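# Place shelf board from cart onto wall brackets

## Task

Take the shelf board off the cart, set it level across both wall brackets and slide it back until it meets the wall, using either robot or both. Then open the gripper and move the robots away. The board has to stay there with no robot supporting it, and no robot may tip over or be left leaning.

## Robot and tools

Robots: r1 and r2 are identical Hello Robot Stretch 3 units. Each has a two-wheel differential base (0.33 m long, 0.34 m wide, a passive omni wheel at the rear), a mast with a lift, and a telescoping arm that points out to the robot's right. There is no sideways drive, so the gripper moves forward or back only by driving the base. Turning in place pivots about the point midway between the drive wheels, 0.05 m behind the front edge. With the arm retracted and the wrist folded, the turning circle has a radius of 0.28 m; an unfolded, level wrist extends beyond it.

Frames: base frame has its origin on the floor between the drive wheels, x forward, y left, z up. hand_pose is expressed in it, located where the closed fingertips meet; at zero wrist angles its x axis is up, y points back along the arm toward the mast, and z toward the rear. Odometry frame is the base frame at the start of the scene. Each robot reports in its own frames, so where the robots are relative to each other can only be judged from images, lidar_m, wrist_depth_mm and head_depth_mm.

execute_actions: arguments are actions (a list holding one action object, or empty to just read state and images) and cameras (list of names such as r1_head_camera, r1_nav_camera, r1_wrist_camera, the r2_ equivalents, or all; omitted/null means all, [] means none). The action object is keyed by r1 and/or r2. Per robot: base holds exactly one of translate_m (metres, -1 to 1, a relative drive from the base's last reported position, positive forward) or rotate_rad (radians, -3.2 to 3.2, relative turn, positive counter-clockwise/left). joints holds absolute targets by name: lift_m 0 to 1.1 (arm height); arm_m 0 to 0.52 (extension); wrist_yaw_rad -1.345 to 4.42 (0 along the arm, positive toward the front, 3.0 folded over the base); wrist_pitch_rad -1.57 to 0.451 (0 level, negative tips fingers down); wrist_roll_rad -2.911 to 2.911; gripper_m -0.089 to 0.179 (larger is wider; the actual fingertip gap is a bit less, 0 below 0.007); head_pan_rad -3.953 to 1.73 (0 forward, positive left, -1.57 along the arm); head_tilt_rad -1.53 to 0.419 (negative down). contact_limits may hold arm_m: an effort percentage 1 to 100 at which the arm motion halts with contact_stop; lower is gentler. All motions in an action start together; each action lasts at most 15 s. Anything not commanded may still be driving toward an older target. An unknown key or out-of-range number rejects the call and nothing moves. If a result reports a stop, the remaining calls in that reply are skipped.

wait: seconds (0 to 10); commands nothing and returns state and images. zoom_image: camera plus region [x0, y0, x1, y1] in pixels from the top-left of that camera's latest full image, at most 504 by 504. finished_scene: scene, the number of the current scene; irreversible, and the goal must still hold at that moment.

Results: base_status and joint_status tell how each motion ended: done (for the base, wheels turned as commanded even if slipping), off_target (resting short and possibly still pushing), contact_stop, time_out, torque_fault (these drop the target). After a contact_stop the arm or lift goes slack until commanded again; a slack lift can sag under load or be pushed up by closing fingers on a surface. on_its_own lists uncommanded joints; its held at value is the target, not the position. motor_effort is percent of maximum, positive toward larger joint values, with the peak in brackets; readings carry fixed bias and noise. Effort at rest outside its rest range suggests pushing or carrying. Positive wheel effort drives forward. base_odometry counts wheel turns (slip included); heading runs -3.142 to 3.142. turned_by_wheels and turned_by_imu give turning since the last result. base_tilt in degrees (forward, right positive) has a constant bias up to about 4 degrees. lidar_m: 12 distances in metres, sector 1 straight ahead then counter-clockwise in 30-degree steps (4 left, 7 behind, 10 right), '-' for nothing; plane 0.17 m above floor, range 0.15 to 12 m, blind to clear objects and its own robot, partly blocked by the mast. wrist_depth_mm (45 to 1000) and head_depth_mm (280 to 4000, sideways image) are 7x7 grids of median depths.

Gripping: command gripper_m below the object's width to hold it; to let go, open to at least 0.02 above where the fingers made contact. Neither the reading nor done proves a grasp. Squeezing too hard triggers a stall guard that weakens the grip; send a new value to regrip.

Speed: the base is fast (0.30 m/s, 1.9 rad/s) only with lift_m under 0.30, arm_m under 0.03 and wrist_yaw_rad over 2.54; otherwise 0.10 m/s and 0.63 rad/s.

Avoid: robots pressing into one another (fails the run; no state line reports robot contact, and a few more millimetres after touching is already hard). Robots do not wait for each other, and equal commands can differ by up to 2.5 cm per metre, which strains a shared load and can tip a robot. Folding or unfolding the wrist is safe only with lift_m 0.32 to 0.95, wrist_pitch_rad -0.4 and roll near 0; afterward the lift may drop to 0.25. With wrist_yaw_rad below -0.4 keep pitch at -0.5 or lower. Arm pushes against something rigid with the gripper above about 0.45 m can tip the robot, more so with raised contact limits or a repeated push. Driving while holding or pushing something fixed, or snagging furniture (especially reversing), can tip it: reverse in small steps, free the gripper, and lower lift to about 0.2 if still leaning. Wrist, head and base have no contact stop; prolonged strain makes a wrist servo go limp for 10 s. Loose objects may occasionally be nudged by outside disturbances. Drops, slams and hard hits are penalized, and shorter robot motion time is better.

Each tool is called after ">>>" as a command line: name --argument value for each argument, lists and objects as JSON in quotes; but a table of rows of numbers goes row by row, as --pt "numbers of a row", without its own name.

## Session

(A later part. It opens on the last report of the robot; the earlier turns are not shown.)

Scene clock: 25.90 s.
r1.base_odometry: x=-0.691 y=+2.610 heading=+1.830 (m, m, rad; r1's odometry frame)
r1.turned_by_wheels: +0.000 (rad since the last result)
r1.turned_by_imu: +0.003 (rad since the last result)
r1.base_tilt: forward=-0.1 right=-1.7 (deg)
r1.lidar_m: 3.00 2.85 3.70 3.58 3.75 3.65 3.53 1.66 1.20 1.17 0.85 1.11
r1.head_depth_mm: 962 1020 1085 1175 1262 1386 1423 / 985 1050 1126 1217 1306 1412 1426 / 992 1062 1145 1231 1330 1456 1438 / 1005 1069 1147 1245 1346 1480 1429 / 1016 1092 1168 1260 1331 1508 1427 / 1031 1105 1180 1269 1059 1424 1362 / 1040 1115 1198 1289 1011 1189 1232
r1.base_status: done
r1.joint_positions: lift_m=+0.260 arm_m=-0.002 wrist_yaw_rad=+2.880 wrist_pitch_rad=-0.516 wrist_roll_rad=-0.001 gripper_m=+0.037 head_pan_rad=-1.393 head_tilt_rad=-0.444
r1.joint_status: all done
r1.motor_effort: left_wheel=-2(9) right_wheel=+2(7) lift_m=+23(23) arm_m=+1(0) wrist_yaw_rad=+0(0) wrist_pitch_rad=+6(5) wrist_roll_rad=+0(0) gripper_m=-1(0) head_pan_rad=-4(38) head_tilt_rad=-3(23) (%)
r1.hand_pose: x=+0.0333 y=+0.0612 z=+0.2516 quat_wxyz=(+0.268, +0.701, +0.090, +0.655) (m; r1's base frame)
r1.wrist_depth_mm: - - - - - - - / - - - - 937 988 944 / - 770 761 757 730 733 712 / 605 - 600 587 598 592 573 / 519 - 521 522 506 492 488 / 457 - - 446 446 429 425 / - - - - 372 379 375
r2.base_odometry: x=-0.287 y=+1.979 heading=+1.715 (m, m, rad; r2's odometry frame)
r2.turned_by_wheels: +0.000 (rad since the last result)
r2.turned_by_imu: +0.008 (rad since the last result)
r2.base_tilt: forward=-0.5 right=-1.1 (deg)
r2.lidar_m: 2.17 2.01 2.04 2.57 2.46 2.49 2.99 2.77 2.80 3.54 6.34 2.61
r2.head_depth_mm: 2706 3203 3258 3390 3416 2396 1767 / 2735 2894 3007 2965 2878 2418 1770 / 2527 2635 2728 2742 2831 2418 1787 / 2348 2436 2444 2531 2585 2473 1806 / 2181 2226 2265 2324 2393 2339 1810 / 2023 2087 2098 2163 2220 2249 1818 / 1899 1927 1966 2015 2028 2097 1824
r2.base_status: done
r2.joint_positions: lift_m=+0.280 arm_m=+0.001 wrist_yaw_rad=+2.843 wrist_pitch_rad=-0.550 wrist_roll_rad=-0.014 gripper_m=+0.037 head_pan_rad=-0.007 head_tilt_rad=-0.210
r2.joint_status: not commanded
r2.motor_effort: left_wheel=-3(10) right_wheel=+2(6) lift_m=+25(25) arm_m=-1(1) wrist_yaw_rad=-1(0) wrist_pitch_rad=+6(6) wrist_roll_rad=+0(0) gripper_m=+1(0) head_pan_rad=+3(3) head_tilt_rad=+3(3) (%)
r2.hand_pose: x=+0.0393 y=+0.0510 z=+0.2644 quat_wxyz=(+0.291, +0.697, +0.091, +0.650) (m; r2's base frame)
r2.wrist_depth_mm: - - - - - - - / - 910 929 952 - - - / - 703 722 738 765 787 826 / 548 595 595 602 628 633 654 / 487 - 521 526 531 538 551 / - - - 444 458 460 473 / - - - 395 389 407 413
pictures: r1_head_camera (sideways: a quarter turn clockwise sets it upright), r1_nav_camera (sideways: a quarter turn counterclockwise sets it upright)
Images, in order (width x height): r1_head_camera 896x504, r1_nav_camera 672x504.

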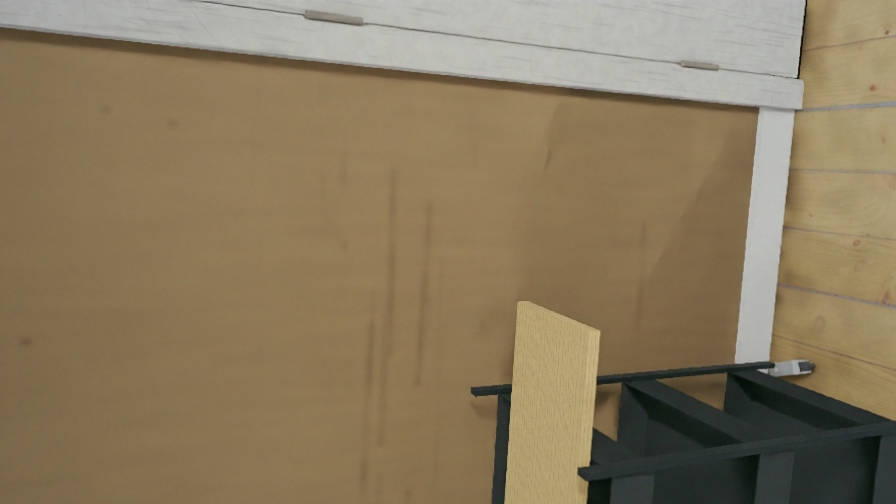

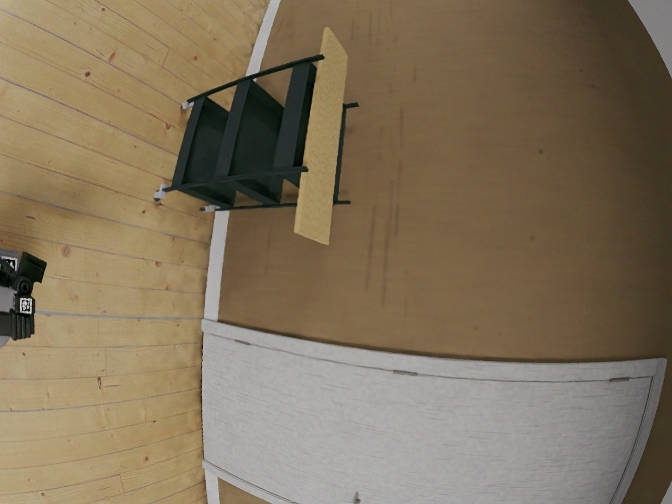

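>>> execute_actions --actions '[{"r1":{"base":{"translate_m":0.5},"joints":{"lift_m":0.7,"wrist_pitch_rad":-0.4,"head_pan_rad":-1.57,"head_tilt_rad":-0.6}},"r2":{"base":{"translate_m":1.0}}}]' --cameras '[]'

>>> execute_actions --actions '[{"r1":{"joints":{"wrist_yaw_rad":0}},"r2":{"base":{"rotate_rad":2.22}}}]' --cameras '[]'

>>> execute_actions --actions '[{"r1":{"joints":{"wrist_pitch_rad":0,"wrist_roll_rad":1.57,"gripper_m":0.12}},"r2":{"joints":{"head_pan_rad":-2.2,"head_tilt_rad":-0.2}}}]' --cameras '["r1_head_camera","r1_wrist_camera","r2_nav_camera"]'

Scene clock: 32.47 s.
r1.base_odometry: x=-0.819 y=+3.093 heading=+1.830 (m, m, rad; r1's odometry frame)
r1.turned_by_wheels: +0.000 (rad since the last result)
r1.turned_by_imu: +0.003 (rad since the last result)
r1.base_tilt: forward=-0.2 right=-1.7 (deg)
r1.lidar_m: 1.64 4.94 3.70 3.58 3.72 4.17 4.02 1.64 1.23 0.77 0.81 1.71
r1.head_depth_mm: 1013 1113 1226 1362 1533 1527 1292 / 1010 1103 1217 1074 1542 1532 1294 / 1012 1102 1218 1069 1528 1490 1255 / 1000 1091 1197 1053 1180 1281 1258 / 1008 1094 1200 1054 1182 1275 1266 / 998 1083 1200 1048 1184 1274 1270 / 989 1082 1184 1048 1172 1248 1268
r1.base_status: done
r1.joint_positions: lift_m=+0.700 arm_m=-0.002 wrist_yaw_rad=+2.880 wrist_pitch_rad=-0.419 wrist_roll_rad=-0.001 gripper_m=+0.037 head_pan_rad=-1.563 head_tilt_rad=-0.593
r1.joint_status: all done
r1.motor_effort: left_wheel=-2(13) right_wheel=+1(7) lift_m=+35(36) arm_m=+0(0) wrist_yaw_rad=+0(1) wrist_pitch_rad=+7(9) wrist_roll_rad=-1(0) gripper_m=-1(0) head_pan_rad=-3(20) head_tilt_rad=-4(22) (%)
r1.hand_pose: x=+0.0367 y=+0.0740 z=+0.7122 quat_wxyz=(+0.236, +0.704, +0.056, +0.667) (m; r1's base frame)
r1.wrist_depth_mm: - - - - - - - / - - - - - - - / - - - - - - - / - - - - - - - / - - - - - - - / - - - - - - 974 / 909 866 853 860 848 869 833
r2.base_odometry: x=-0.431 y=+2.969 heading=+1.715 (m, m, rad; r2's odometry frame)
r2.turned_by_wheels: +0.000 (rad since the last result)
r2.turned_by_imu: +0.008 (rad since the last result)
r2.base_tilt: forward=-0.4 right=-1.1 (deg)
r2.lidar_m: 1.30 1.21 1.23 1.56 3.07 3.11 3.86 3.56 3.62 4.57 1.64 1.56
r2.head_depth_mm: 1853 1894 1964 2036 1725 1849 1687 / 1669 1719 1760 1835 1825 1865 1768 / 1513 1561 1592 1657 1684 1738 1733 / 1397 1433 1464 1504 1538 1569 1614 / 1300 1319 1349 1373 1412 1435 1484 / 1200 1227 1256 1279 1311 1334 1363 / 1123 1146 1167 1188 1210 1239 1267
r2.base_status: done
r2.joint_positions: lift_m=+0.280 arm_m=+0.001 wrist_yaw_rad=+2.843 wrist_pitch_rad=-0.550 wrist_roll_rad=-0.014 gripper_m=+0.037 head_pan_rad=-0.007 head_tilt_rad=-0.210
r2.joint_status: not commanded
r2.motor_effort: left_wheel=-3(10) right_wheel=+2(8) lift_m=+24(24) arm_m=-1(1) wrist_yaw_rad=+0(0) wrist_pitch_rad=+6(6) wrist_roll_rad=+0(0) gripper_m=+0(0) head_pan_rad=+3(4) head_tilt_rad=+4(3) (%)
r2.hand_pose: x=+0.0393 y=+0.0510 z=+0.2643 quat_wxyz=(+0.291, +0.697, +0.091, +0.650) (m; r2's base frame)
r2.wrist_depth_mm: - - - - - - 903 / - 891 933 953 - - 938 / - 723 714 744 768 784 838 / 551 589 596 618 625 646 661 / 482 - 525 529 521 538 548 / - - - 446 460 463 476 / - - - 399 392 409 415
pictures: none
No camera images: the call's "cameras" was empty. Leave "cameras" out to get every camera's image.

Scene clock: 35.17 s.
r1.base_odometry: x=-0.819 y=+3.093 heading=+1.830 (m, m, rad; r1's odometry frame)
r1.turned_by_wheels: +0.000 (rad since the last result)
r1.turned_by_imu: +0.001 (rad since the last result)
r1.base_tilt: forward=-0.2 right=-1.7 (deg)
r1.lidar_m: 1.60 4.92 3.70 3.57 3.74 4.17 4.02 1.64 1.23 0.77 0.81 1.71
r1.head_depth_mm: 1017 1104 1221 1362 1549 1538 1288 / 1013 1105 1218 1074 1543 1536 1301 / 1008 1099 1215 1070 1530 1486 1302 / 1005 1088 1203 1051 1182 1266 1262 / 1004 1086 1197 1053 1175 1275 1260 / 996 1083 1192 1057 1181 1277 1270 / 993 1087 1194 1051 1172 1243 1265
r1.base_status: not commanded
r1.joint_positions: lift_m=+0.700 arm_m=-0.002 wrist_yaw_rad=+0.002 wrist_pitch_rad=-0.419 wrist_roll_rad=-0.001 gripper_m=+0.037 head_pan_rad=-1.563 head_tilt_rad=-0.593
r1.joint_status: all done
r1.motor_effort: left_wheel=-2(2) right_wheel=+1(2) lift_m=+35(35) arm_m=+0(0) wrist_yaw_rad=-2(4) wrist_pitch_rad=+7(7) wrist_roll_rad=-1(0) gripper_m=+0(0) head_pan_rad=-4(4) head_tilt_rad=-5(4) (%)
r1.hand_pose: x=-0.0210 y=-0.3669 z=+0.7122 quat_wxyz=(+0.692, +0.148, -0.691, -0.146) (m; r1's base frame)
r1.wrist_depth_mm: 683 631 779 663 611 818 825 / 911 507 515 511 906 931 887 / - - 927 942 - - - / - - 799 789 - - - / - - 903 933 - - - / - - 875 831 - - - / 891 879 841 860 845 862 842
r2.base_odometry: x=-0.431 y=+2.969 heading=-2.349 (m, m, rad; r2's odometry frame)
r2.turned_by_wheels: +2.220 (rad since the last result)
r2.turned_by_imu: +2.189 (rad since the last result)
r2.base_tilt: forward=-0.5 right=-1.1 (deg)
r2.lidar_m: 3.06 3.19 3.71 3.58 3.71 5.11 1.65 1.56 1.26 1.21 1.26 1.71
r2.head_depth_mm: 2729 2897 2942 3066 3152 2412 1768 / 2693 2838 2925 3028 3113 2422 1790 / 2670 2810 2923 3022 3105 2415 1790 / 2649 2834 2908 3018 3086 2447 1797 / 2643 2852 2934 3035 2994 2413 1807 / 2571 2833 2886 2998 3055 2486 1802 / 2610 2812 2865 2991 3038 2483 1822
r2.base_status: done
r2.joint_positions: lift_m=+0.280 arm_m=+0.001 wrist_yaw_rad=+2.843 wrist_pitch_rad=-0.550 wrist_roll_rad=-0.014 gripper_m=+0.037 head_pan_rad=-0.007 head_tilt_rad=-0.210
r2.joint_status: not commanded
r2.motor_effort: left_wheel=-3(13) right_wheel=+2(9) lift_m=+24(25) arm_m=-1(1) wrist_yaw_rad=-1(1) wrist_pitch_rad=+6(7) wrist_roll_rad=+0(1) gripper_m=+0(0) head_pan_rad=+3(3) head_tilt_rad=+3(3) (%)
r2.hand_pose: x=+0.0393 y=+0.0510 z=+0.2643 quat_wxyz=(+0.291, +0.697, +0.091, +0.650) (m; r2's base frame)
r2.wrist_depth_mm: - - - - - - - / - 897 936 984 - - - / - 709 724 763 783 789 818 / 553 593 594 603 632 644 660 / 486 - 525 526 529 548 546 / - - - 449 457 462 468 / - - - 393 391 408 414
pictures: none
No camera images: the call's "cameras" was empty. Leave "cameras" out to get every camera's image.

Scene clock: 36.73 s.
r1.base_odometry: x=-0.819 y=+3.093 heading=+1.830 (m, m, rad; r1's odometry frame)
r1.turned_by_wheels: +0.000 (rad since the last result)
r1.turned_by_imu: +0.000 (rad since the last result)
r1.base_tilt: forward=-0.1 right=-1.6 (deg)
r1.lidar_m: 1.60 4.94 3.70 3.56 3.74 4.17 4.04 1.65 1.23 0.77 0.81 1.71
r1.head_depth_mm: 1017 1109 1220 1364 1548 1526 1300 / 1009 1101 1234 1071 1528 1525 1289 / 1005 1103 1211 1065 1534 1484 1269 / 1006 1095 1203 1055 1185 1267 1261 / 998 1093 1200 1049 1189 1270 1259 / 997 1088 1197 1060 1184 1266 1259 / 996 1080 1188 1052 1171 1240 1271
r1.base_status: not commanded
r1.joint_positions: lift_m=+0.700 arm_m=-0.002 wrist_yaw_rad=+0.002 wrist_pitch_rad=-0.023 wrist_roll_rad=+1.568 gripper_m=+0.120 head_pan_rad=-1.563 head_tilt_rad=-0.593
r1.joint_status: all done
r1.motor_effort: left_wheel=-2(2) right_wheel=+1(1) lift_m=+35(35) arm_m=+0(0) wrist_yaw_rad=-2(2) wrist_pitch_rad=+9(8) wrist_roll_rad=+1(2) gripper_m=+0(94) head_pan_rad=-3(4) head_tilt_rad=-4(4) (%)
r1.hand_pose: x=-0.0208 y=-0.3983 z=+0.8082 quat_wxyz=(+0.002, +0.001, -1.000, -0.012) (m; r1's base frame)
r1.wrist_depth_mm: 855 840 859 853 863 897 866 / 852 882 859 871 885 912 846 / 892 892 905 881 855 675 728 / 914 931 884 947 862 685 772 / 926 963 959 939 556 580 768 / 988 956 - - 577 - 763 / - - - - 597 - 904
r2.base_odometry: x=-0.431 y=+2.969 heading=-2.349 (m, m, rad; r2's odometry frame)
r2.turned_by_wheels: +0.000 (rad since the last result)
r2.turned_by_imu: +0.000 (rad since the last result)
r2.base_tilt: forward=-0.4 right=-1.1 (deg)
r2.lidar_m: 3.05 3.19 3.71 3.57 3.71 5.07 1.64 1.56 1.26 1.21 1.25 1.71
r2.head_depth_mm: 1810 1873 1916 1990 1806 1850 1713 / 1640 1686 1733 1772 1774 1818 1795 / 1512 1539 1565 1624 1660 1714 1709 / 1377 1404 1441 1481 1522 1558 1599 / 1290 1306 1348 1366 1411 1429 1469 / 1196 1217 1246 1273 1303 1330 1356 / 1119 1147 1161 1188 1206 1238 1263
r2.base_status: not commanded
r2.joint_positions: lift_m=+0.280 arm_m=+0.001 wrist_yaw_rad=+2.843 wrist_pitch_rad=-0.550 wrist_roll_rad=-0.014 gripper_m=+0.037 head_pan_rad=-2.193 head_tilt_rad=-0.210
r2.joint_status: all done
r2.motor_effort: left_wheel=-4(3) right_wheel=+2(2) lift_m=+26(25) arm_m=-1(1) wrist_yaw_rad=+0(1) wrist_pitch_rad=+6(6) wrist_roll_rad=+0(0) gripper_m=+0(1) head_pan_rad=-2(32) head_tilt_rad=+3(1) (%)
r2.hand_pose: x=+0.0393 y=+0.0510 z=+0.2643 quat_wxyz=(+0.291, +0.697, +0.091, +0.650) (m; r2's base frame)
r2.wrist_depth_mm: - - - - - - - / - 892 929 959 - - - / - 728 732 752 769 791 811 / 550 590 603 611 620 637 660 / 484 - 521 527 523 541 546 / - - - 448 461 464 470 / - - - 397 389 405 414
pictures: r1_head_camera (sideways: a quarter turn clockwise sets it upright), r1_wrist_camera, r2_nav_camera (sideways: a quarter turn counterclockwise sets it upright)
Images, in order (width x height): r1_head_camera 896x504, r1_wrist_camera 644x364, r2_nav_camera 672x504.

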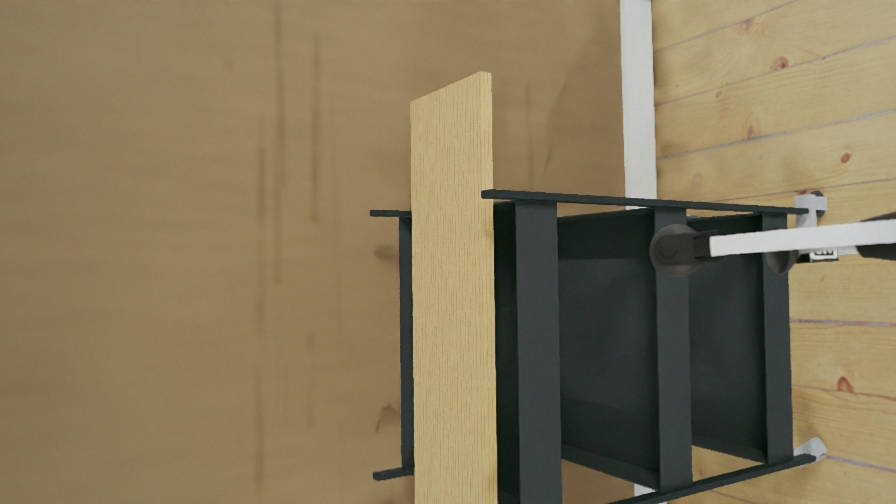

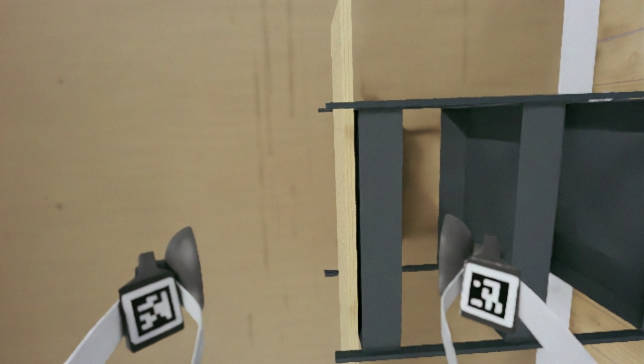

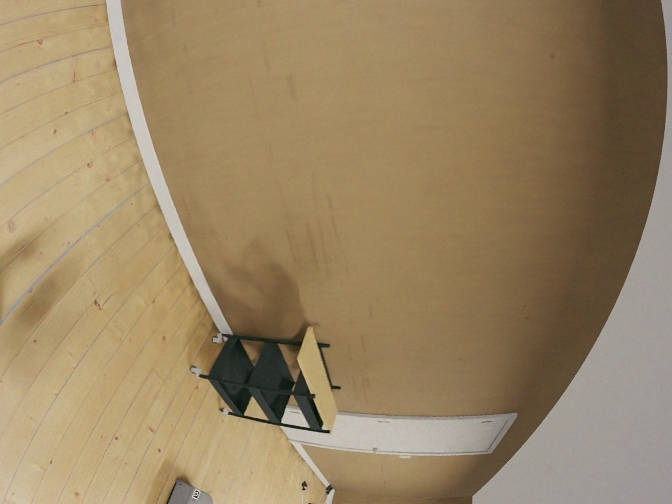

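>>> execute_actions --actions '[{"r2":{"joints":{"head_pan_rad":-1.57,"head_tilt_rad":-0.3,"lift_m":0.7,"wrist_pitch_rad":-0.4}}}]' --cameras '["r2_head_camera","r2_nav_camera"]'

Scene clock: 41.90 s.
r1.base_odometry: x=-0.819 y=+3.093 heading=+1.830 (m, m, rad; r1's odometry frame)
r1.turned_by_wheels: +0.000 (rad since the last result)
r1.turned_by_imu: +0.001 (rad since the last result)
r1.base_tilt: forward=-0.1 right=-1.7 (deg)
r1.lidar_m: 1.60 4.96 3.71 3.58 3.71 4.16 4.02 1.64 1.23 0.77 0.81 1.71
r1.head_depth_mm: 1016 1104 1226 1359 1548 1527 1290 / 1015 1109 1218 1070 1522 1524 1294 / 1006 1098 1211 1075 1527 1490 1268 / 1005 1092 1205 1050 1190 1274 1267 / 999 1090 1207 1050 1182 1273 1258 / 998 1088 1200 1052 1185 1267 1262 / 991 1083 1187 1050 1173 1248 1275
r1.base_status: not commanded
r1.joint_positions: lift_m=+0.700 arm_m=-0.002 wrist_yaw_rad=+0.002 wrist_pitch_rad=-0.023 wrist_roll_rad=+1.568 gripper_m=+0.120 head_pan_rad=-1.563 head_tilt_rad=-0.593
r1.joint_status: not commanded
r1.motor_effort: left_wheel=-2(2) right_wheel=+1(1) lift_m=+35(35) arm_m=+1(0) wrist_yaw_rad=-2(2) wrist_pitch_rad=+9(9) wrist_roll_rad=+1(0) gripper_m=+0(1) head_pan_rad=-4(4) head_tilt_rad=-4(4) (%)
r1.hand_pose: x=-0.0208 y=-0.3983 z=+0.8082 quat_wxyz=(+0.002, +0.001, -1.000, -0.012) (m; r1's base frame)
r1.wrist_depth_mm: 827 837 842 880 894 885 900 / 858 848 850 887 874 901 853 / 870 912 886 924 847 690 729 / 903 914 903 944 869 696 775 / 933 951 956 952 554 579 765 / 968 982 - - 586 - 791 / - - - - 591 - 894
r2.base_odometry: x=-0.431 y=+2.969 heading=-2.349 (m, m, rad; r2's odometry frame)
r2.turned_by_wheels: +0.000 (rad since the last result)
r2.turned_by_imu: +0.001 (rad since the last result)
r2.base_tilt: forward=-0.5 right=-1.1 (deg)
r2.lidar_m: 3.06 3.20 3.70 3.56 3.72 5.09 1.65 1.56 1.26 1.21 1.26 1.72
r2.head_depth_mm: 1062 1108 1155 1214 1269 1341 1410 / 1055 1104 1150 1204 1270 1331 1413 / 1052 1100 1148 1202 1257 1315 1393 / 1050 1098 1148 1188 1256 1321 1384 / 1043 1087 1136 1187 1247 1318 1384 / 1039 1081 1138 1186 1246 1305 1369 / 1041 1081 1128 1175 1228 1298 1369
r2.base_status: not commanded
r2.joint_positions: lift_m=+0.700 arm_m=+0.001 wrist_yaw_rad=+2.843 wrist_pitch_rad=-0.419 wrist_roll_rad=-0.014 gripper_m=+0.037 head_pan_rad=-1.577 head_tilt_rad=-0.296
r2.joint_status: all done
r2.motor_effort: left_wheel=-3(3) right_wheel=+2(2) lift_m=+31(29) arm_m=-1(1) wrist_yaw_rad=+0(1) wrist_pitch_rad=+9(8) wrist_roll_rad=+0(0) gripper_m=+0(1) head_pan_rad=+4(29) head_tilt_rad=+0(9) (%)
r2.hand_pose: x=+0.0447 y=+0.0686 z=+0.7123 quat_wxyz=(+0.248, +0.701, +0.045, +0.667) (m; r2's base frame)
r2.wrist_depth_mm: - - - - - - - / - - - - - - - / - - - - - - - / - - - - - - - / - - - - - - - / 957 - - - - - - / 831 - 863 904 873 917 927
pictures: r2_head_camera (sideways: a quarter turn clockwise sets it upright), r2_nav_camera (sideways: a quarter turn counterclockwise sets it upright)
Images, in order (width x height): r2_head_camera 896x504, r2_nav_camera 672x504.

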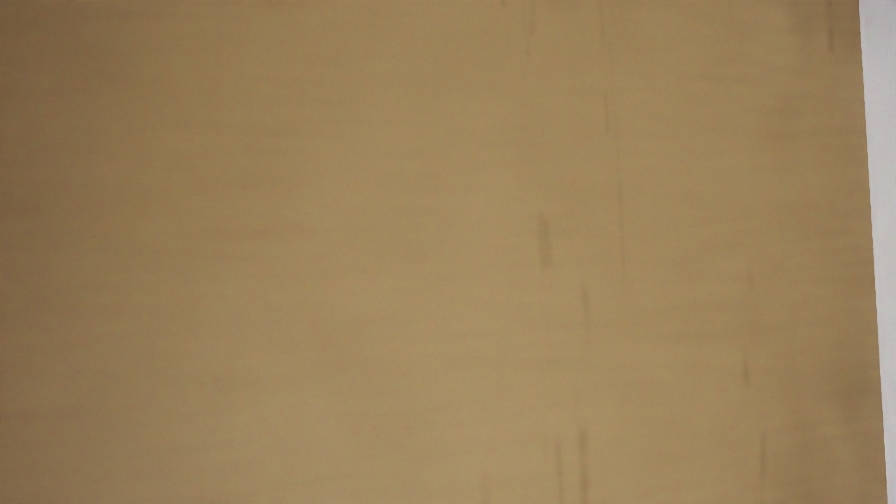

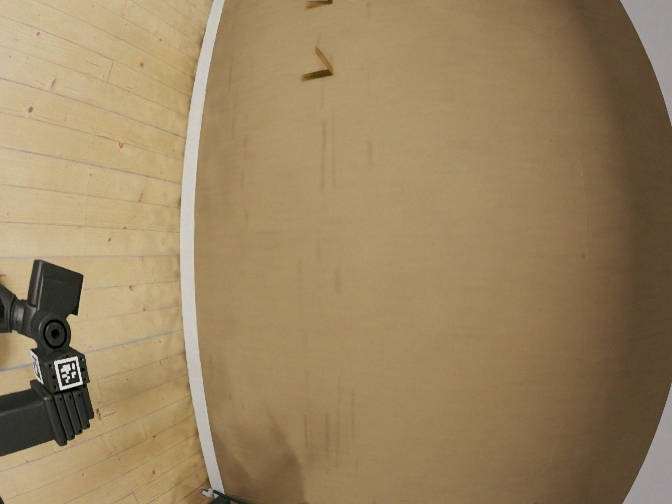

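>>> execute_actions --actions '[{"r1":{"base":{"translate_m":-0.15}},"r2":{"base":{"translate_m":-0.95},"joints":{"wrist_yaw_rad":0,"head_tilt_rad":-0.6}}}]' --cameras '[]'

>>> execute_actions --actions '[{"r2":{"joints":{"wrist_pitch_rad":0,"wrist_roll_rad":1.57,"gripper_m":0.12}}}]' --cameras '["r1_head_camera","r1_wrist_camera","r2_head_camera","r2_wrist_camera"]'

Scene clock: 53.47 s.
r1.base_odometry: x=-0.781 y=+2.948 heading=+1.829 (m, m, rad; r1's odometry frame)
r1.turned_by_wheels: +0.000 (rad since the last result)
r1.turned_by_imu: +0.002 (rad since the last result)
r1.base_tilt: forward=-0.2 right=-1.7 (deg)
r1.lidar_m: 0.81 5.03 3.70 3.57 3.74 4.03 3.88 1.64 1.23 0.76 0.80 1.71
r1.head_depth_mm: 1018 1111 1224 1358 1514 1529 1300 / 1007 1103 1224 1350 1531 1532 1298 / 1007 1094 1213 1310 1521 1530 1289 / 997 1098 1204 1074 1520 1515 1290 / 1001 1087 1197 1051 1183 1274 1251 / 997 1093 1199 1049 1182 1270 1268 / 993 1083 1183 1050 1188 1276 1234
r1.base_status: done
r1.joint_positions: lift_m=+0.700 arm_m=-0.002 wrist_yaw_rad=+0.002 wrist_pitch_rad=-0.023 wrist_roll_rad=+1.568 gripper_m=+0.120 head_pan_rad=-1.563 head_tilt_rad=-0.593
r1.joint_status: not commanded
r1.motor_effort: left_wheel=-2(9) right_wheel=+1(2) lift_m=+35(35) arm_m=+0(0) wrist_yaw_rad=-3(1) wrist_pitch_rad=+9(9) wrist_roll_rad=+1(0) gripper_m=+1(1) head_pan_rad=-3(4) head_tilt_rad=-4(5) (%)
r1.hand_pose: x=-0.0208 y=-0.3983 z=+0.8083 quat_wxyz=(+0.002, +0.001, -1.000, -0.012) (m; r1's base frame)
r1.wrist_depth_mm: 832 859 876 862 901 874 877 / 863 863 866 868 883 908 910 / 876 889 891 901 928 915 886 / 925 918 899 946 925 800 757 / 919 933 954 951 561 567 767 / 980 957 - - 563 - 776 / - - - - 874 761 746
r2.base_odometry: x=+0.236 y=+3.646 heading=-2.349 (m, m, rad; r2's odometry frame)
r2.turned_by_wheels: +0.000 (rad since the last result)
r2.turned_by_imu: -0.003 (rad since the last result)
r2.base_tilt: forward=-0.4 right=-1.1 (deg)
r2.lidar_m: 4.02 4.17 3.73 3.56 3.68 5.00 0.84 1.14 0.89 1.22 1.26 1.71
r2.head_depth_mm: 1024 1125 1235 1116 1320 1321 1280 / 1022 1115 1231 1121 1521 1519 1281 / 1014 1115 1223 1322 1543 1539 1301 / 1004 1102 1213 1358 1524 1530 1305 / 1003 1102 1206 1341 1536 1535 1283 / 1007 1098 1198 1336 1502 1533 1289 / 994 1091 1196 1337 1490 1543 1285
r2.base_status: done
r2.joint_positions: lift_m=+0.700 arm_m=+0.001 wrist_yaw_rad=+0.002 wrist_pitch_rad=-0.419 wrist_roll_rad=-0.014 gripper_m=+0.037 head_pan_rad=-1.577 head_tilt_rad=-0.592
r2.joint_status: all done
r2.motor_effort: left_wheel=-2(11) right_wheel=+2(2) lift_m=+30(30) arm_m=-1(1) wrist_yaw_rad=-2(1) wrist_pitch_rad=+10(9) wrist_roll_rad=+0(0) gripper_m=+1(0) head_pan_rad=+3(3) head_tilt_rad=-4(18) (%)
r2.hand_pose: x=-0.0210 y=-0.3700 z=+0.7123 quat_wxyz=(+0.697, +0.149, -0.686, -0.145) (m; r2's base frame)
r2.wrist_depth_mm: 870 876 874 869 832 835 827 / 930 923 938 950 933 746 544 / - - - - - 970 - / - - - - - 826 876 / - - - - - - 942 / 971 - - - - 876 943 / 839 863 872 878 870 938 911
pictures: none
No camera images: the call's "cameras" was empty. Leave "cameras" out to get every camera's image.

Scene clock: 54.93 s.
r1.base_odometry: x=-0.781 y=+2.948 heading=+1.829 (m, m, rad; r1's odometry frame)
r1.turned_by_wheels: +0.000 (rad since the last result)
r1.turned_by_imu: +0.000 (rad since the last result)
r1.base_tilt: forward=-0.2 right=-1.7 (deg)
r1.lidar_m: 0.81 4.96 3.71 3.58 3.73 4.00 3.86 1.64 1.23 0.76 0.81 1.71
r1.head_depth_mm: 1014 1110 1223 1360 1513 1533 1286 / 1010 1102 1212 1353 1539 1531 1291 / 1006 1096 1202 1306 1520 1530 1301 / 1004 1095 1202 1077 1521 1525 1283 / 996 1092 1203 1055 1189 1274 1255 / 996 1085 1198 1052 1178 1268 1261 / 992 1083 1188 1049 1188 1267 1244
r1.base_status: not commanded
r1.joint_positions: lift_m=+0.700 arm_m=-0.002 wrist_yaw_rad=+0.002 wrist_pitch_rad=-0.023 wrist_roll_rad=+1.568 gripper_m=+0.120 head_pan_rad=-1.563 head_tilt_rad=-0.593
r1.joint_status: not commanded
r1.motor_effort: left_wheel=-2(2) right_wheel=+0(1) lift_m=+35(35) arm_m=+0(1) wrist_yaw_rad=-2(1) wrist_pitch_rad=+9(9) wrist_roll_rad=+0(0) gripper_m=+1(1) head_pan_rad=-4(4) head_tilt_rad=-4(4) (%)
r1.hand_pose: x=-0.0208 y=-0.3983 z=+0.8083 quat_wxyz=(+0.002, +0.001, -1.000, -0.012) (m; r1's base frame)
r1.wrist_depth_mm: 822 829 843 857 863 883 860 / 841 886 870 890 896 921 886 / 863 876 928 897 927 928 889 / 890 913 914 915 932 795 764 / 927 943 953 925 542 560 770 / 973 957 - - 567 - 760 / - - - - 874 753 751
r2.base_odometry: x=+0.236 y=+3.646 heading=-2.349 (m, m, rad; r2's odometry frame)
r2.turned_by_wheels: +0.000 (rad since the last result)
r2.turned_by_imu: +0.000 (rad since the last result)
r2.base_tilt: forward=-0.4 right=-1.1 (deg)
r2.lidar_m: 4.01 4.16 3.73 3.56 3.70 4.97 0.84 1.14 0.89 1.21 1.25 1.71
r2.head_depth_mm: 1024 1122 1241 1109 1319 1318 1275 / 1022 1114 1226 1117 1525 1532 1275 / 1014 1117 1229 1324 1544 1521 1276 / 1016 1105 1212 1347 1533 1521 1274 / 1004 1101 1204 1343 1510 1531 1277 / 1001 1097 1206 1340 1499 1545 1278 / 994 1083 1199 1334 1496 1542 1284
r2.base_status: not commanded
r2.joint_positions: lift_m=+0.700 arm_m=+0.001 wrist_yaw_rad=+0.002 wrist_pitch_rad=-0.023 wrist_roll_rad=+1.569 gripper_m=+0.120 head_pan_rad=-1.577 head_tilt_rad=-0.592
r2.joint_status: all done
r2.motor_effort: left_wheel=-2(1) right_wheel=+1(2) lift_m=+31(30) arm_m=-1(1) wrist_yaw_rad=-2(2) wrist_pitch_rad=+11(11) wrist_roll_rad=+0(3) gripper_m=+1(89) head_pan_rad=+3(3) head_tilt_rad=-3(3) (%)
r2.hand_pose: x=-0.0208 y=-0.4014 z=+0.8083 quat_wxyz=(+0.001, +0.001, -1.000, -0.012) (m; r2's base frame)
r2.wrist_depth_mm: 874 880 897 921 937 932 860 / 889 901 901 926 937 948 928 / 916 904 933 942 952 987 921 / 923 954 953 979 971 - 919 / 950 956 974 998 - - 912 / 989 - - - - - 895 / 993 - - - - - 895
pictures: r1_head_camera (sideways: a quarter turn clockwise sets it upright), r1_wrist_camera, r2_head_camera (sideways: a quarter turn clockwise sets it upright), r2_wrist_camera
Images, in order (width x height): r1_head_camera 896x504, r1_wrist_camera 644x364, r2_head_camera 896x504, r2_wrist_camera 644x364.

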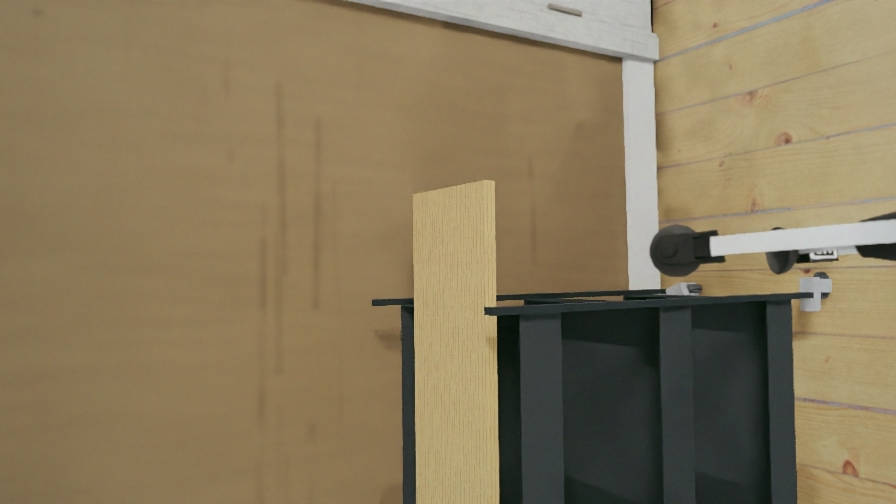

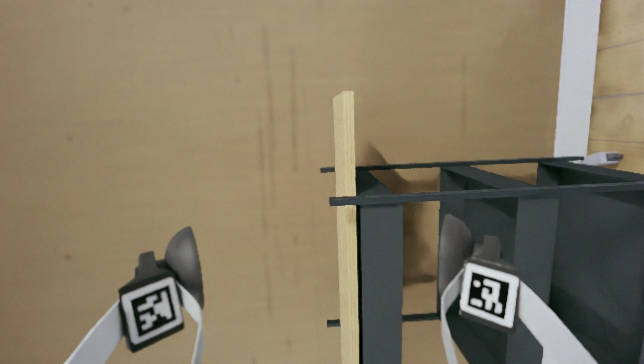

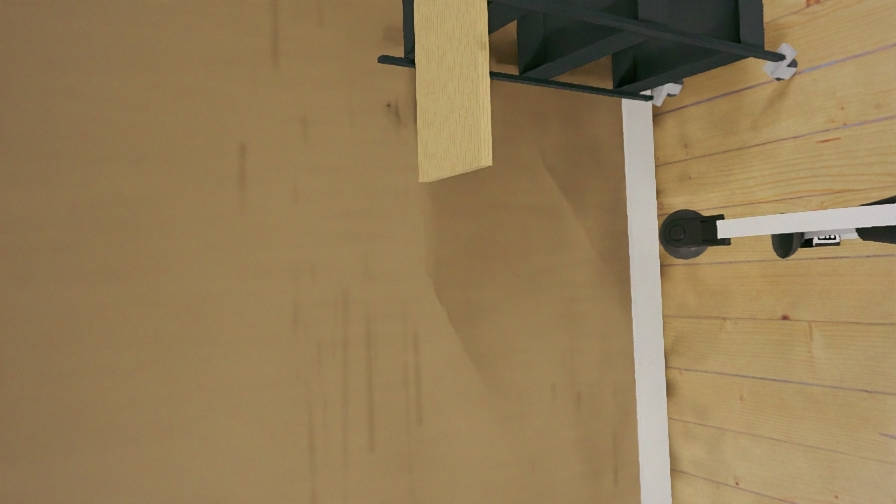

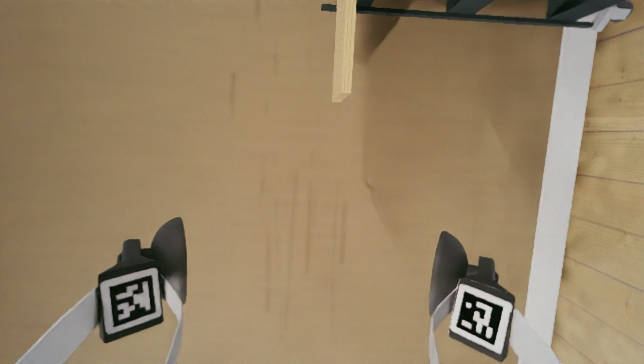

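>>> execute_actions --actions '[{"r1":{"base":{"translate_m":-0.06},"joints":{"lift_m":0.66,"arm_m":0.1}},"r2":{"base":{"translate_m":-0.22},"joints":{"lift_m":0.66,"arm_m":0.1}}}]' --cameras '["r1_wrist_camera","r2_wrist_camera"]'

Scene clock: 58.90 s.
r1.base_odometry: x=-0.766 y=+2.890 heading=+1.829 (m, m, rad; r1's odometry frame)
r1.turned_by_wheels: +0.000 (rad since the last result)
r1.turned_by_imu: +0.001 (rad since the last result)
r1.base_tilt: forward=-0.2 right=-1.6 (deg)
r1.lidar_m: 0.66 5.01 3.70 3.56 3.73 3.95 3.81 1.64 1.23 0.77 0.80 1.71
r1.head_depth_mm: 1017 1108 1205 1347 1513 1528 1289 / 1007 1100 1210 1341 1534 1536 1359 / 1008 1095 1212 1356 1519 1537 1358 / 1010 1094 1210 1273 1490 1569 - / 997 1091 1202 1067 1426 1454 1258 / 997 1079 1193 1048 1185 1276 1257 / 992 1080 1186 1050 1180 1280 1233
r1.base_status: done
r1.joint_positions: lift_m=+0.660 arm_m=+0.100 wrist_yaw_rad=+0.001 wrist_pitch_rad=-0.022 wrist_roll_rad=+1.568 gripper_m=+0.120 head_pan_rad=-1.563 head_tilt_rad=-0.593
r1.joint_status: all done
r1.motor_effort: left_wheel=-2(8) right_wheel=+1(2) lift_m=+22(31) arm_m=+3(3) wrist_yaw_rad=-2(1) wrist_pitch_rad=+8(9) wrist_roll_rad=+1(0) gripper_m=+0(0) head_pan_rad=-3(4) head_tilt_rad=-4(4) (%)
r1.hand_pose: x=-0.0210 y=-0.5003 z=+0.7690 quat_wxyz=(+0.002, +0.001, -1.000, -0.011) (m; r1's base frame)
r1.wrist_depth_mm: 740 758 763 785 781 798 792 / 761 794 798 788 789 833 819 / 789 794 792 824 808 829 824 / 816 806 838 809 833 848 805 / 832 850 851 837 853 624 683 / 842 858 871 858 864 - 681 / 891 929 879 890 843 637 704
r2.base_odometry: x=+0.391 y=+3.802 heading=-2.349 (m, m, rad; r2's odometry frame)
r2.turned_by_wheels: +0.000 (rad since the last result)
r2.turned_by_imu: +0.000 (rad since the last result)
r2.base_tilt: forward=-0.5 right=-1.1 (deg)
r2.lidar_m: 4.24 4.40 3.72 3.57 3.70 4.75 0.69 1.70 0.84 0.81 1.26 1.72
r2.head_depth_mm: 1025 1127 1249 1074 1229 1250 1273 / 1021 1119 1230 1079 1229 1298 1343 / 1019 1109 1226 1124 1462 1414 1359 / 1013 1105 1224 1125 1509 1551 - / 1006 1105 1213 1309 1517 1537 1283 / 1000 1088 1201 1343 1498 1542 1286 / 1000 1088 1198 1332 1502 1544 1280
r2.base_status: done
r2.joint_positions: lift_m=+0.660 arm_m=+0.100 wrist_yaw_rad=+0.002 wrist_pitch_rad=-0.022 wrist_roll_rad=+1.569 gripper_m=+0.120 head_pan_rad=-1.577 head_tilt_rad=-0.593
r2.joint_status: all done
r2.motor_effort: left_wheel=-1(9) right_wheel=+1(2) lift_m=+24(23) arm_m=+3(2) wrist_yaw_rad=-2(2) wrist_pitch_rad=+11(11) wrist_roll_rad=+0(0) gripper_m=+1(1) head_pan_rad=+4(3) head_tilt_rad=-3(2) (%)
r2.hand_pose: x=-0.0210 y=-0.5003 z=+0.7689 quat_wxyz=(+0.001, +0.001, -1.000, -0.011) (m; r2's base frame)
r2.wrist_depth_mm: 796 790 811 574 821 633 650 / 797 810 824 684 771 629 661 / 817 822 832 848 867 894 843 / 834 840 868 858 892 902 876 / 843 861 878 879 887 921 870 / 870 - 889 892 924 941 863 / 880 897 923 918 959 974 860
pictures: r1_wrist_camera, r2_wrist_camera
Images, in order (width x height): r1_wrist_camera 644x364, r2_wrist_camera 644x364.

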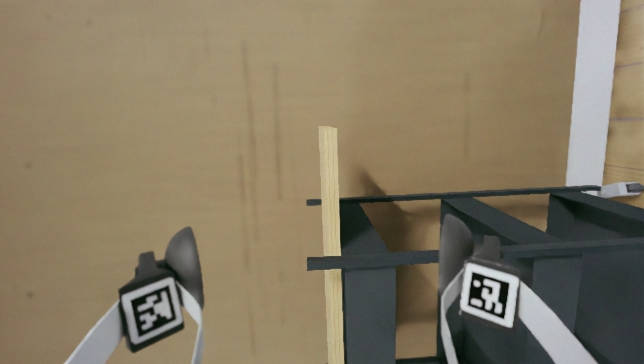

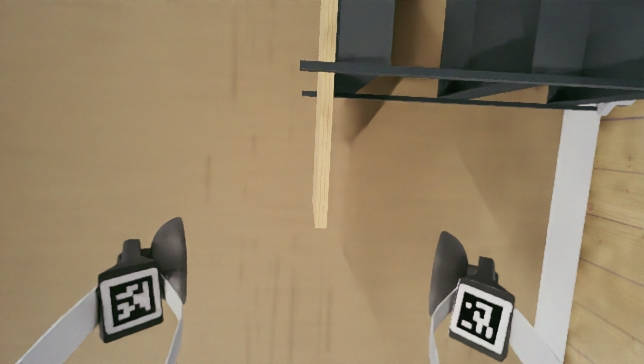

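>>> execute_actions --actions '[{"r1":{"joints":{"lift_m":0.65,"arm_m":0.27}},"r2":{"joints":{"arm_m":0.27}}}]' --cameras '["r1_wrist_camera","r2_wrist_camera","r1_head_camera","r2_head_camera"]'

Scene clock: 61.63 s.
r1.base_odometry: x=-0.766 y=+2.890 heading=+1.829 (m, m, rad; r1's odometry frame)
r1.turned_by_wheels: +0.000 (rad since the last result)
r1.turned_by_imu: +0.001 (rad since the last result)
r1.base_tilt: forward=-0.2 right=-1.7 (deg)
r1.lidar_m: 0.66 5.00 3.71 3.56 3.73 3.95 3.80 1.64 1.23 0.77 0.80 1.70
r1.head_depth_mm: 1012 1113 1205 1346 1515 1532 1312 / 1007 1105 1212 1363 1540 1570 - / 998 1097 1209 1350 1517 - 1281 / 996 1089 1205 1272 1511 - 1291 / 998 1091 1198 1066 1420 1412 1261 / 994 1084 1200 1050 1187 1271 1266 / 991 1077 1184 1046 1182 1268 1239
r1.base_status: not commanded
r1.joint_positions: lift_m=+0.650 arm_m=+0.270 wrist_yaw_rad=+0.001 wrist_pitch_rad=-0.022 wrist_roll_rad=+1.569 gripper_m=+0.120 head_pan_rad=-1.563 head_tilt_rad=-0.593
r1.joint_status: all done
r1.motor_effort: left_wheel=-2(2) right_wheel=+2(1) lift_m=+22(23) arm_m=+3(4) wrist_yaw_rad=-1(1) wrist_pitch_rad=+8(8) wrist_roll_rad=+1(1) gripper_m=+0(1) head_pan_rad=-4(4) head_tilt_rad=-4(4) (%)
r1.hand_pose: x=-0.0211 y=-0.6703 z=+0.7591 quat_wxyz=(+0.002, +0.001, -1.000, -0.011) (m; r1's base frame)
r1.wrist_depth_mm: 595 597 609 626 628 639 641 / 610 617 637 645 651 656 652 / 635 633 654 634 664 668 667 / 646 641 665 665 670 687 703 / 673 664 666 584 699 604 632 / 688 698 700 691 423 - 405 / 702 718 714 332 284 563 291
r2.base_odometry: x=+0.391 y=+3.802 heading=-2.349 (m, m, rad; r2's odometry frame)
r2.turned_by_wheels: +0.000 (rad since the last result)
r2.turned_by_imu: +0.001 (rad since the last result)
r2.base_tilt: forward=-0.5 right=-1.0 (deg)
r2.lidar_m: 4.22 4.39 3.72 3.56 3.72 4.72 0.69 1.70 0.84 0.82 1.26 1.71
r2.head_depth_mm: 1033 1130 1241 1080 1234 1250 1297 / 1021 1120 1229 1082 1236 1242 - / 1019 1106 1218 1114 1458 - 1261 / 1013 1105 1209 1121 1538 - 1275 / 1007 1099 1207 1301 1512 1530 1287 / 1011 1099 1202 1339 1503 1540 1279 / 997 1087 1202 1332 1499 1535 1282
r2.base_status: not commanded
r2.joint_positions: lift_m=+0.660 arm_m=+0.270 wrist_yaw_rad=+0.001 wrist_pitch_rad=-0.022 wrist_roll_rad=+1.570 gripper_m=+0.120 head_pan_rad=-1.577 head_tilt_rad=-0.593
r2.joint_status: all done
r2.motor_effort: left_wheel=-1(1) right_wheel=+1(1) lift_m=+25(25) arm_m=+3(3) wrist_yaw_rad=+0(1) wrist_pitch_rad=+11(11) wrist_roll_rad=+0(0) gripper_m=+1(1) head_pan_rad=+3(4) head_tilt_rad=-2(3) (%)
r2.hand_pose: x=-0.0210 y=-0.6703 z=+0.7689 quat_wxyz=(+0.001, +0.001, -1.000, -0.011) (m; r2's base frame)
r2.wrist_depth_mm: 627 638 653 324 276 564 395 / 652 662 651 613 680 607 624 / 661 677 671 682 694 708 711 / 676 694 693 702 705 713 729 / 686 699 714 721 732 727 749 / 694 - 718 731 753 753 750 / 722 734 748 753 755 794 781
pictures: r1_head_camera (sideways: a quarter turn clockwise sets it upright), r1_wrist_camera, r2_head_camera (sideways: a quarter turn clockwise sets it upright), r2_wrist_camera
Images, in order (width x height): r1_head_camera 896x504, r1_wrist_camera 644x364, r2_head_camera 896x504, r2_wrist_camera 644x364.

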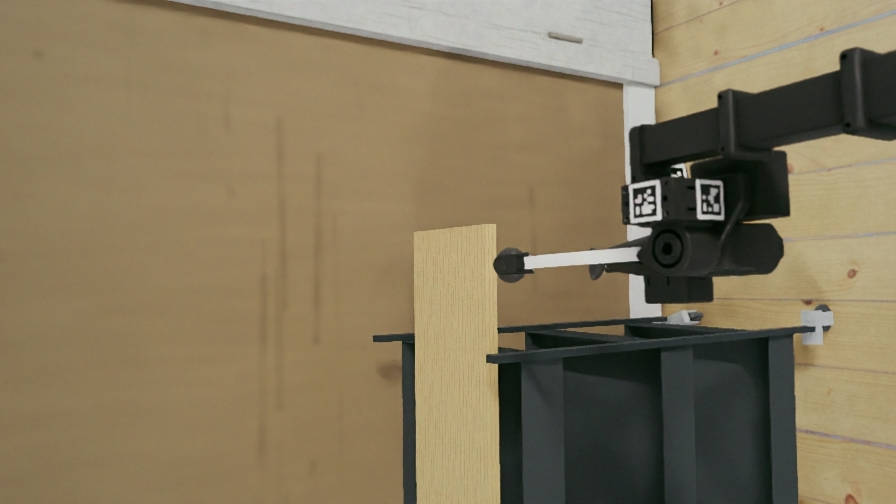

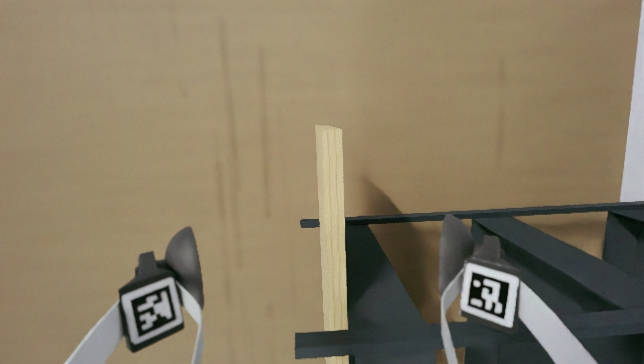

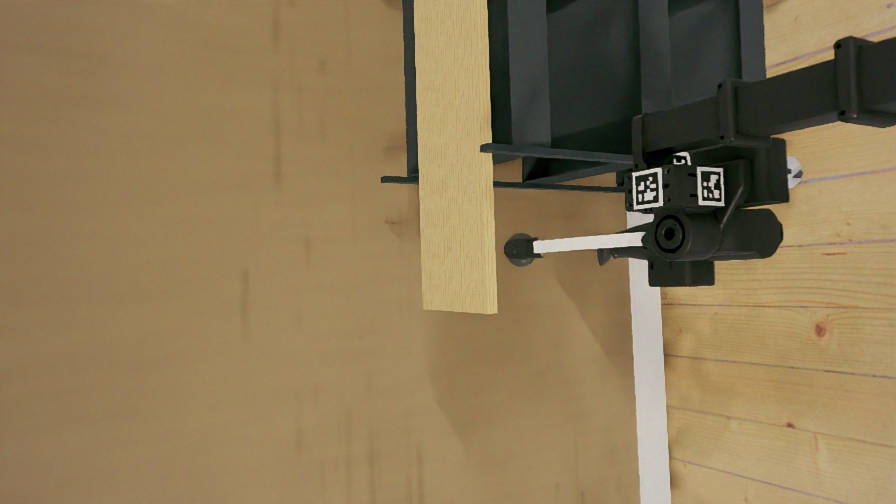

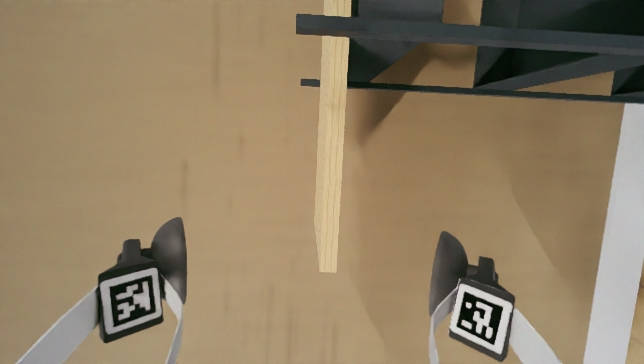

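>>> execute_actions --actions '[{"r1":{"joints":{"arm_m":0.36}},"r2":{"joints":{"arm_m":0.37,"lift_m":0.652}}}]' --cameras '["r1_wrist_camera","r2_wrist_camera","r1_head_camera","r2_head_camera"]'

Scene clock: 63.80 s.
r1.base_odometry: x=-0.766 y=+2.890 heading=+1.829 (m, m, rad; r1's odometry frame)
r1.turned_by_wheels: +0.000 (rad since the last result)
r1.turned_by_imu: +0.001 (rad since the last result)
r1.base_tilt: forward=-0.1 right=-1.7 (deg)
r1.lidar_m: 0.65 5.02 3.71 3.59 3.72 3.95 3.81 1.64 1.23 0.77 0.80 1.71
r1.head_depth_mm: 1010 1107 1205 1348 1527 1513 1293 / 1010 1099 1216 1356 1524 1561 - / 1005 1102 1212 1350 1453 1474 1295 / 1004 1091 1201 1277 1465 1476 1288 / 995 1086 1194 1063 1413 1448 1265 / 993 1083 1193 1052 1189 1270 1263 / 992 1077 1188 1047 1177 1268 1250
r1.base_status: not commanded
r1.joint_positions: lift_m=+0.650 arm_m=+0.360 wrist_yaw_rad=+0.001 wrist_pitch_rad=-0.022 wrist_roll_rad=+1.569 gripper_m=+0.120 head_pan_rad=-1.563 head_tilt_rad=-0.593
r1.joint_status: all done
r1.motor_effort: left_wheel=-2(2) right_wheel=+1(1) lift_m=+22(22) arm_m=+4(5) wrist_yaw_rad=-2(2) wrist_pitch_rad=+8(8) wrist_roll_rad=+1(1) gripper_m=+1(1) head_pan_rad=-4(4) head_tilt_rad=-4(4) (%)
r1.hand_pose: x=-0.0211 y=-0.7603 z=+0.7591 quat_wxyz=(+0.002, +0.001, -1.000, -0.011) (m; r1's base frame)
r1.wrist_depth_mm: 516 530 525 539 550 546 565 / 528 536 536 548 563 570 582 / 550 548 565 556 573 571 588 / 556 570 568 575 578 595 610 / 576 575 595 507 612 526 615 / 592 600 619 612 429 - 401 / 602 632 628 623 288 556 407
r2.base_odometry: x=+0.391 y=+3.802 heading=-2.349 (m, m, rad; r2's odometry frame)
r2.turned_by_wheels: +0.000 (rad since the last result)
r2.turned_by_imu: +0.001 (rad since the last result)
r2.base_tilt: forward=-0.4 right=-1.0 (deg)
r2.lidar_m: 4.24 4.40 3.72 3.56 3.71 4.74 0.69 1.71 0.84 0.82 1.26 1.71
r2.head_depth_mm: 1026 1125 1239 1080 1226 1256 1275 / 1018 1119 1231 1083 1233 1314 - / 1019 1117 1230 1121 1386 1410 1280 / 1013 1106 1213 1125 1474 1501 1288 / 1009 1094 1212 1296 1512 1528 1276 / 1001 1092 1201 1347 1495 1530 1279 / 997 1088 1195 1324 1492 1541 1284
r2.base_status: not commanded
r2.joint_positions: lift_m=+0.652 arm_m=+0.370 wrist_yaw_rad=+0.001 wrist_pitch_rad=-0.022 wrist_roll_rad=+1.570 gripper_m=+0.120 head_pan_rad=-1.577 head_tilt_rad=-0.593
r2.joint_status: all done
r2.motor_effort: left_wheel=-2(1) right_wheel=+1(1) lift_m=+25(29) arm_m=+3(2) wrist_yaw_rad=-2(1) wrist_pitch_rad=+10(11) wrist_roll_rad=+0(0) gripper_m=+1(1) head_pan_rad=+2(3) head_tilt_rad=-3(3) (%)
r2.hand_pose: x=-0.0210 y=-0.7703 z=+0.7609 quat_wxyz=(+0.001, +0.001, -1.000, -0.011) (m; r2's base frame)
r2.wrist_depth_mm: 540 548 554 351 285 581 423 / 560 561 580 486 585 580 517 / 569 574 576 585 601 604 614 / 582 590 599 606 603 623 627 / 583 595 609 611 615 637 651 / 609 - 608 635 637 651 654 / 609 629 629 647 642 658 671
pictures: r1_head_camera (sideways: a quarter turn clockwise sets it upright), r1_wrist_camera, r2_head_camera (sideways: a quarter turn clockwise sets it upright), r2_wrist_camera
Images, in order (width x height): r1_head_camera 896x504, r1_wrist_camera 644x364, r2_head_camera 896x504, r2_wrist_camera 644x364.

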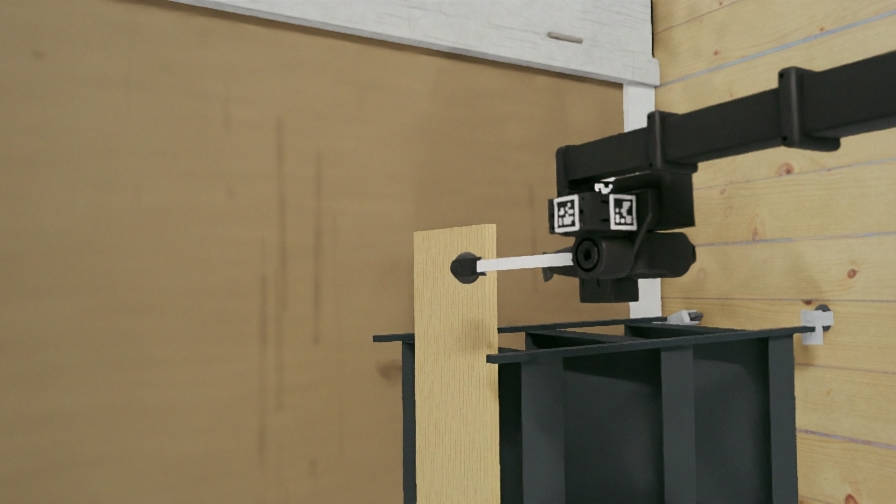

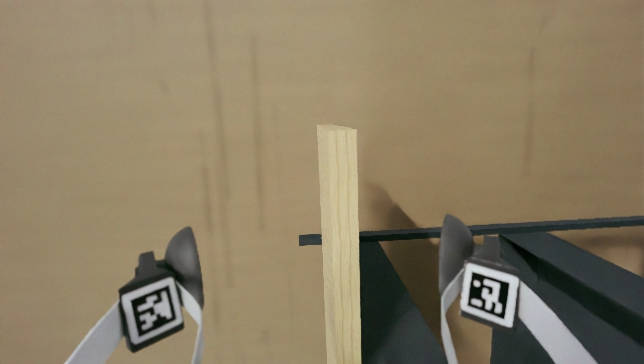

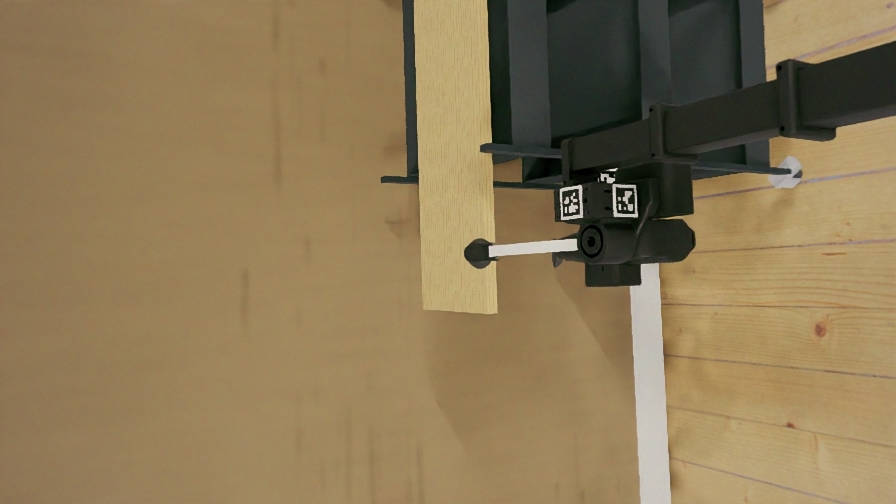

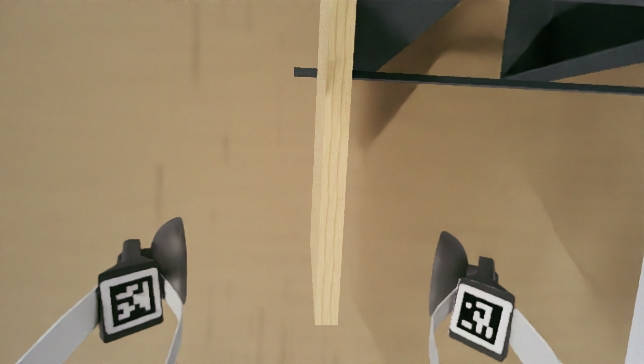

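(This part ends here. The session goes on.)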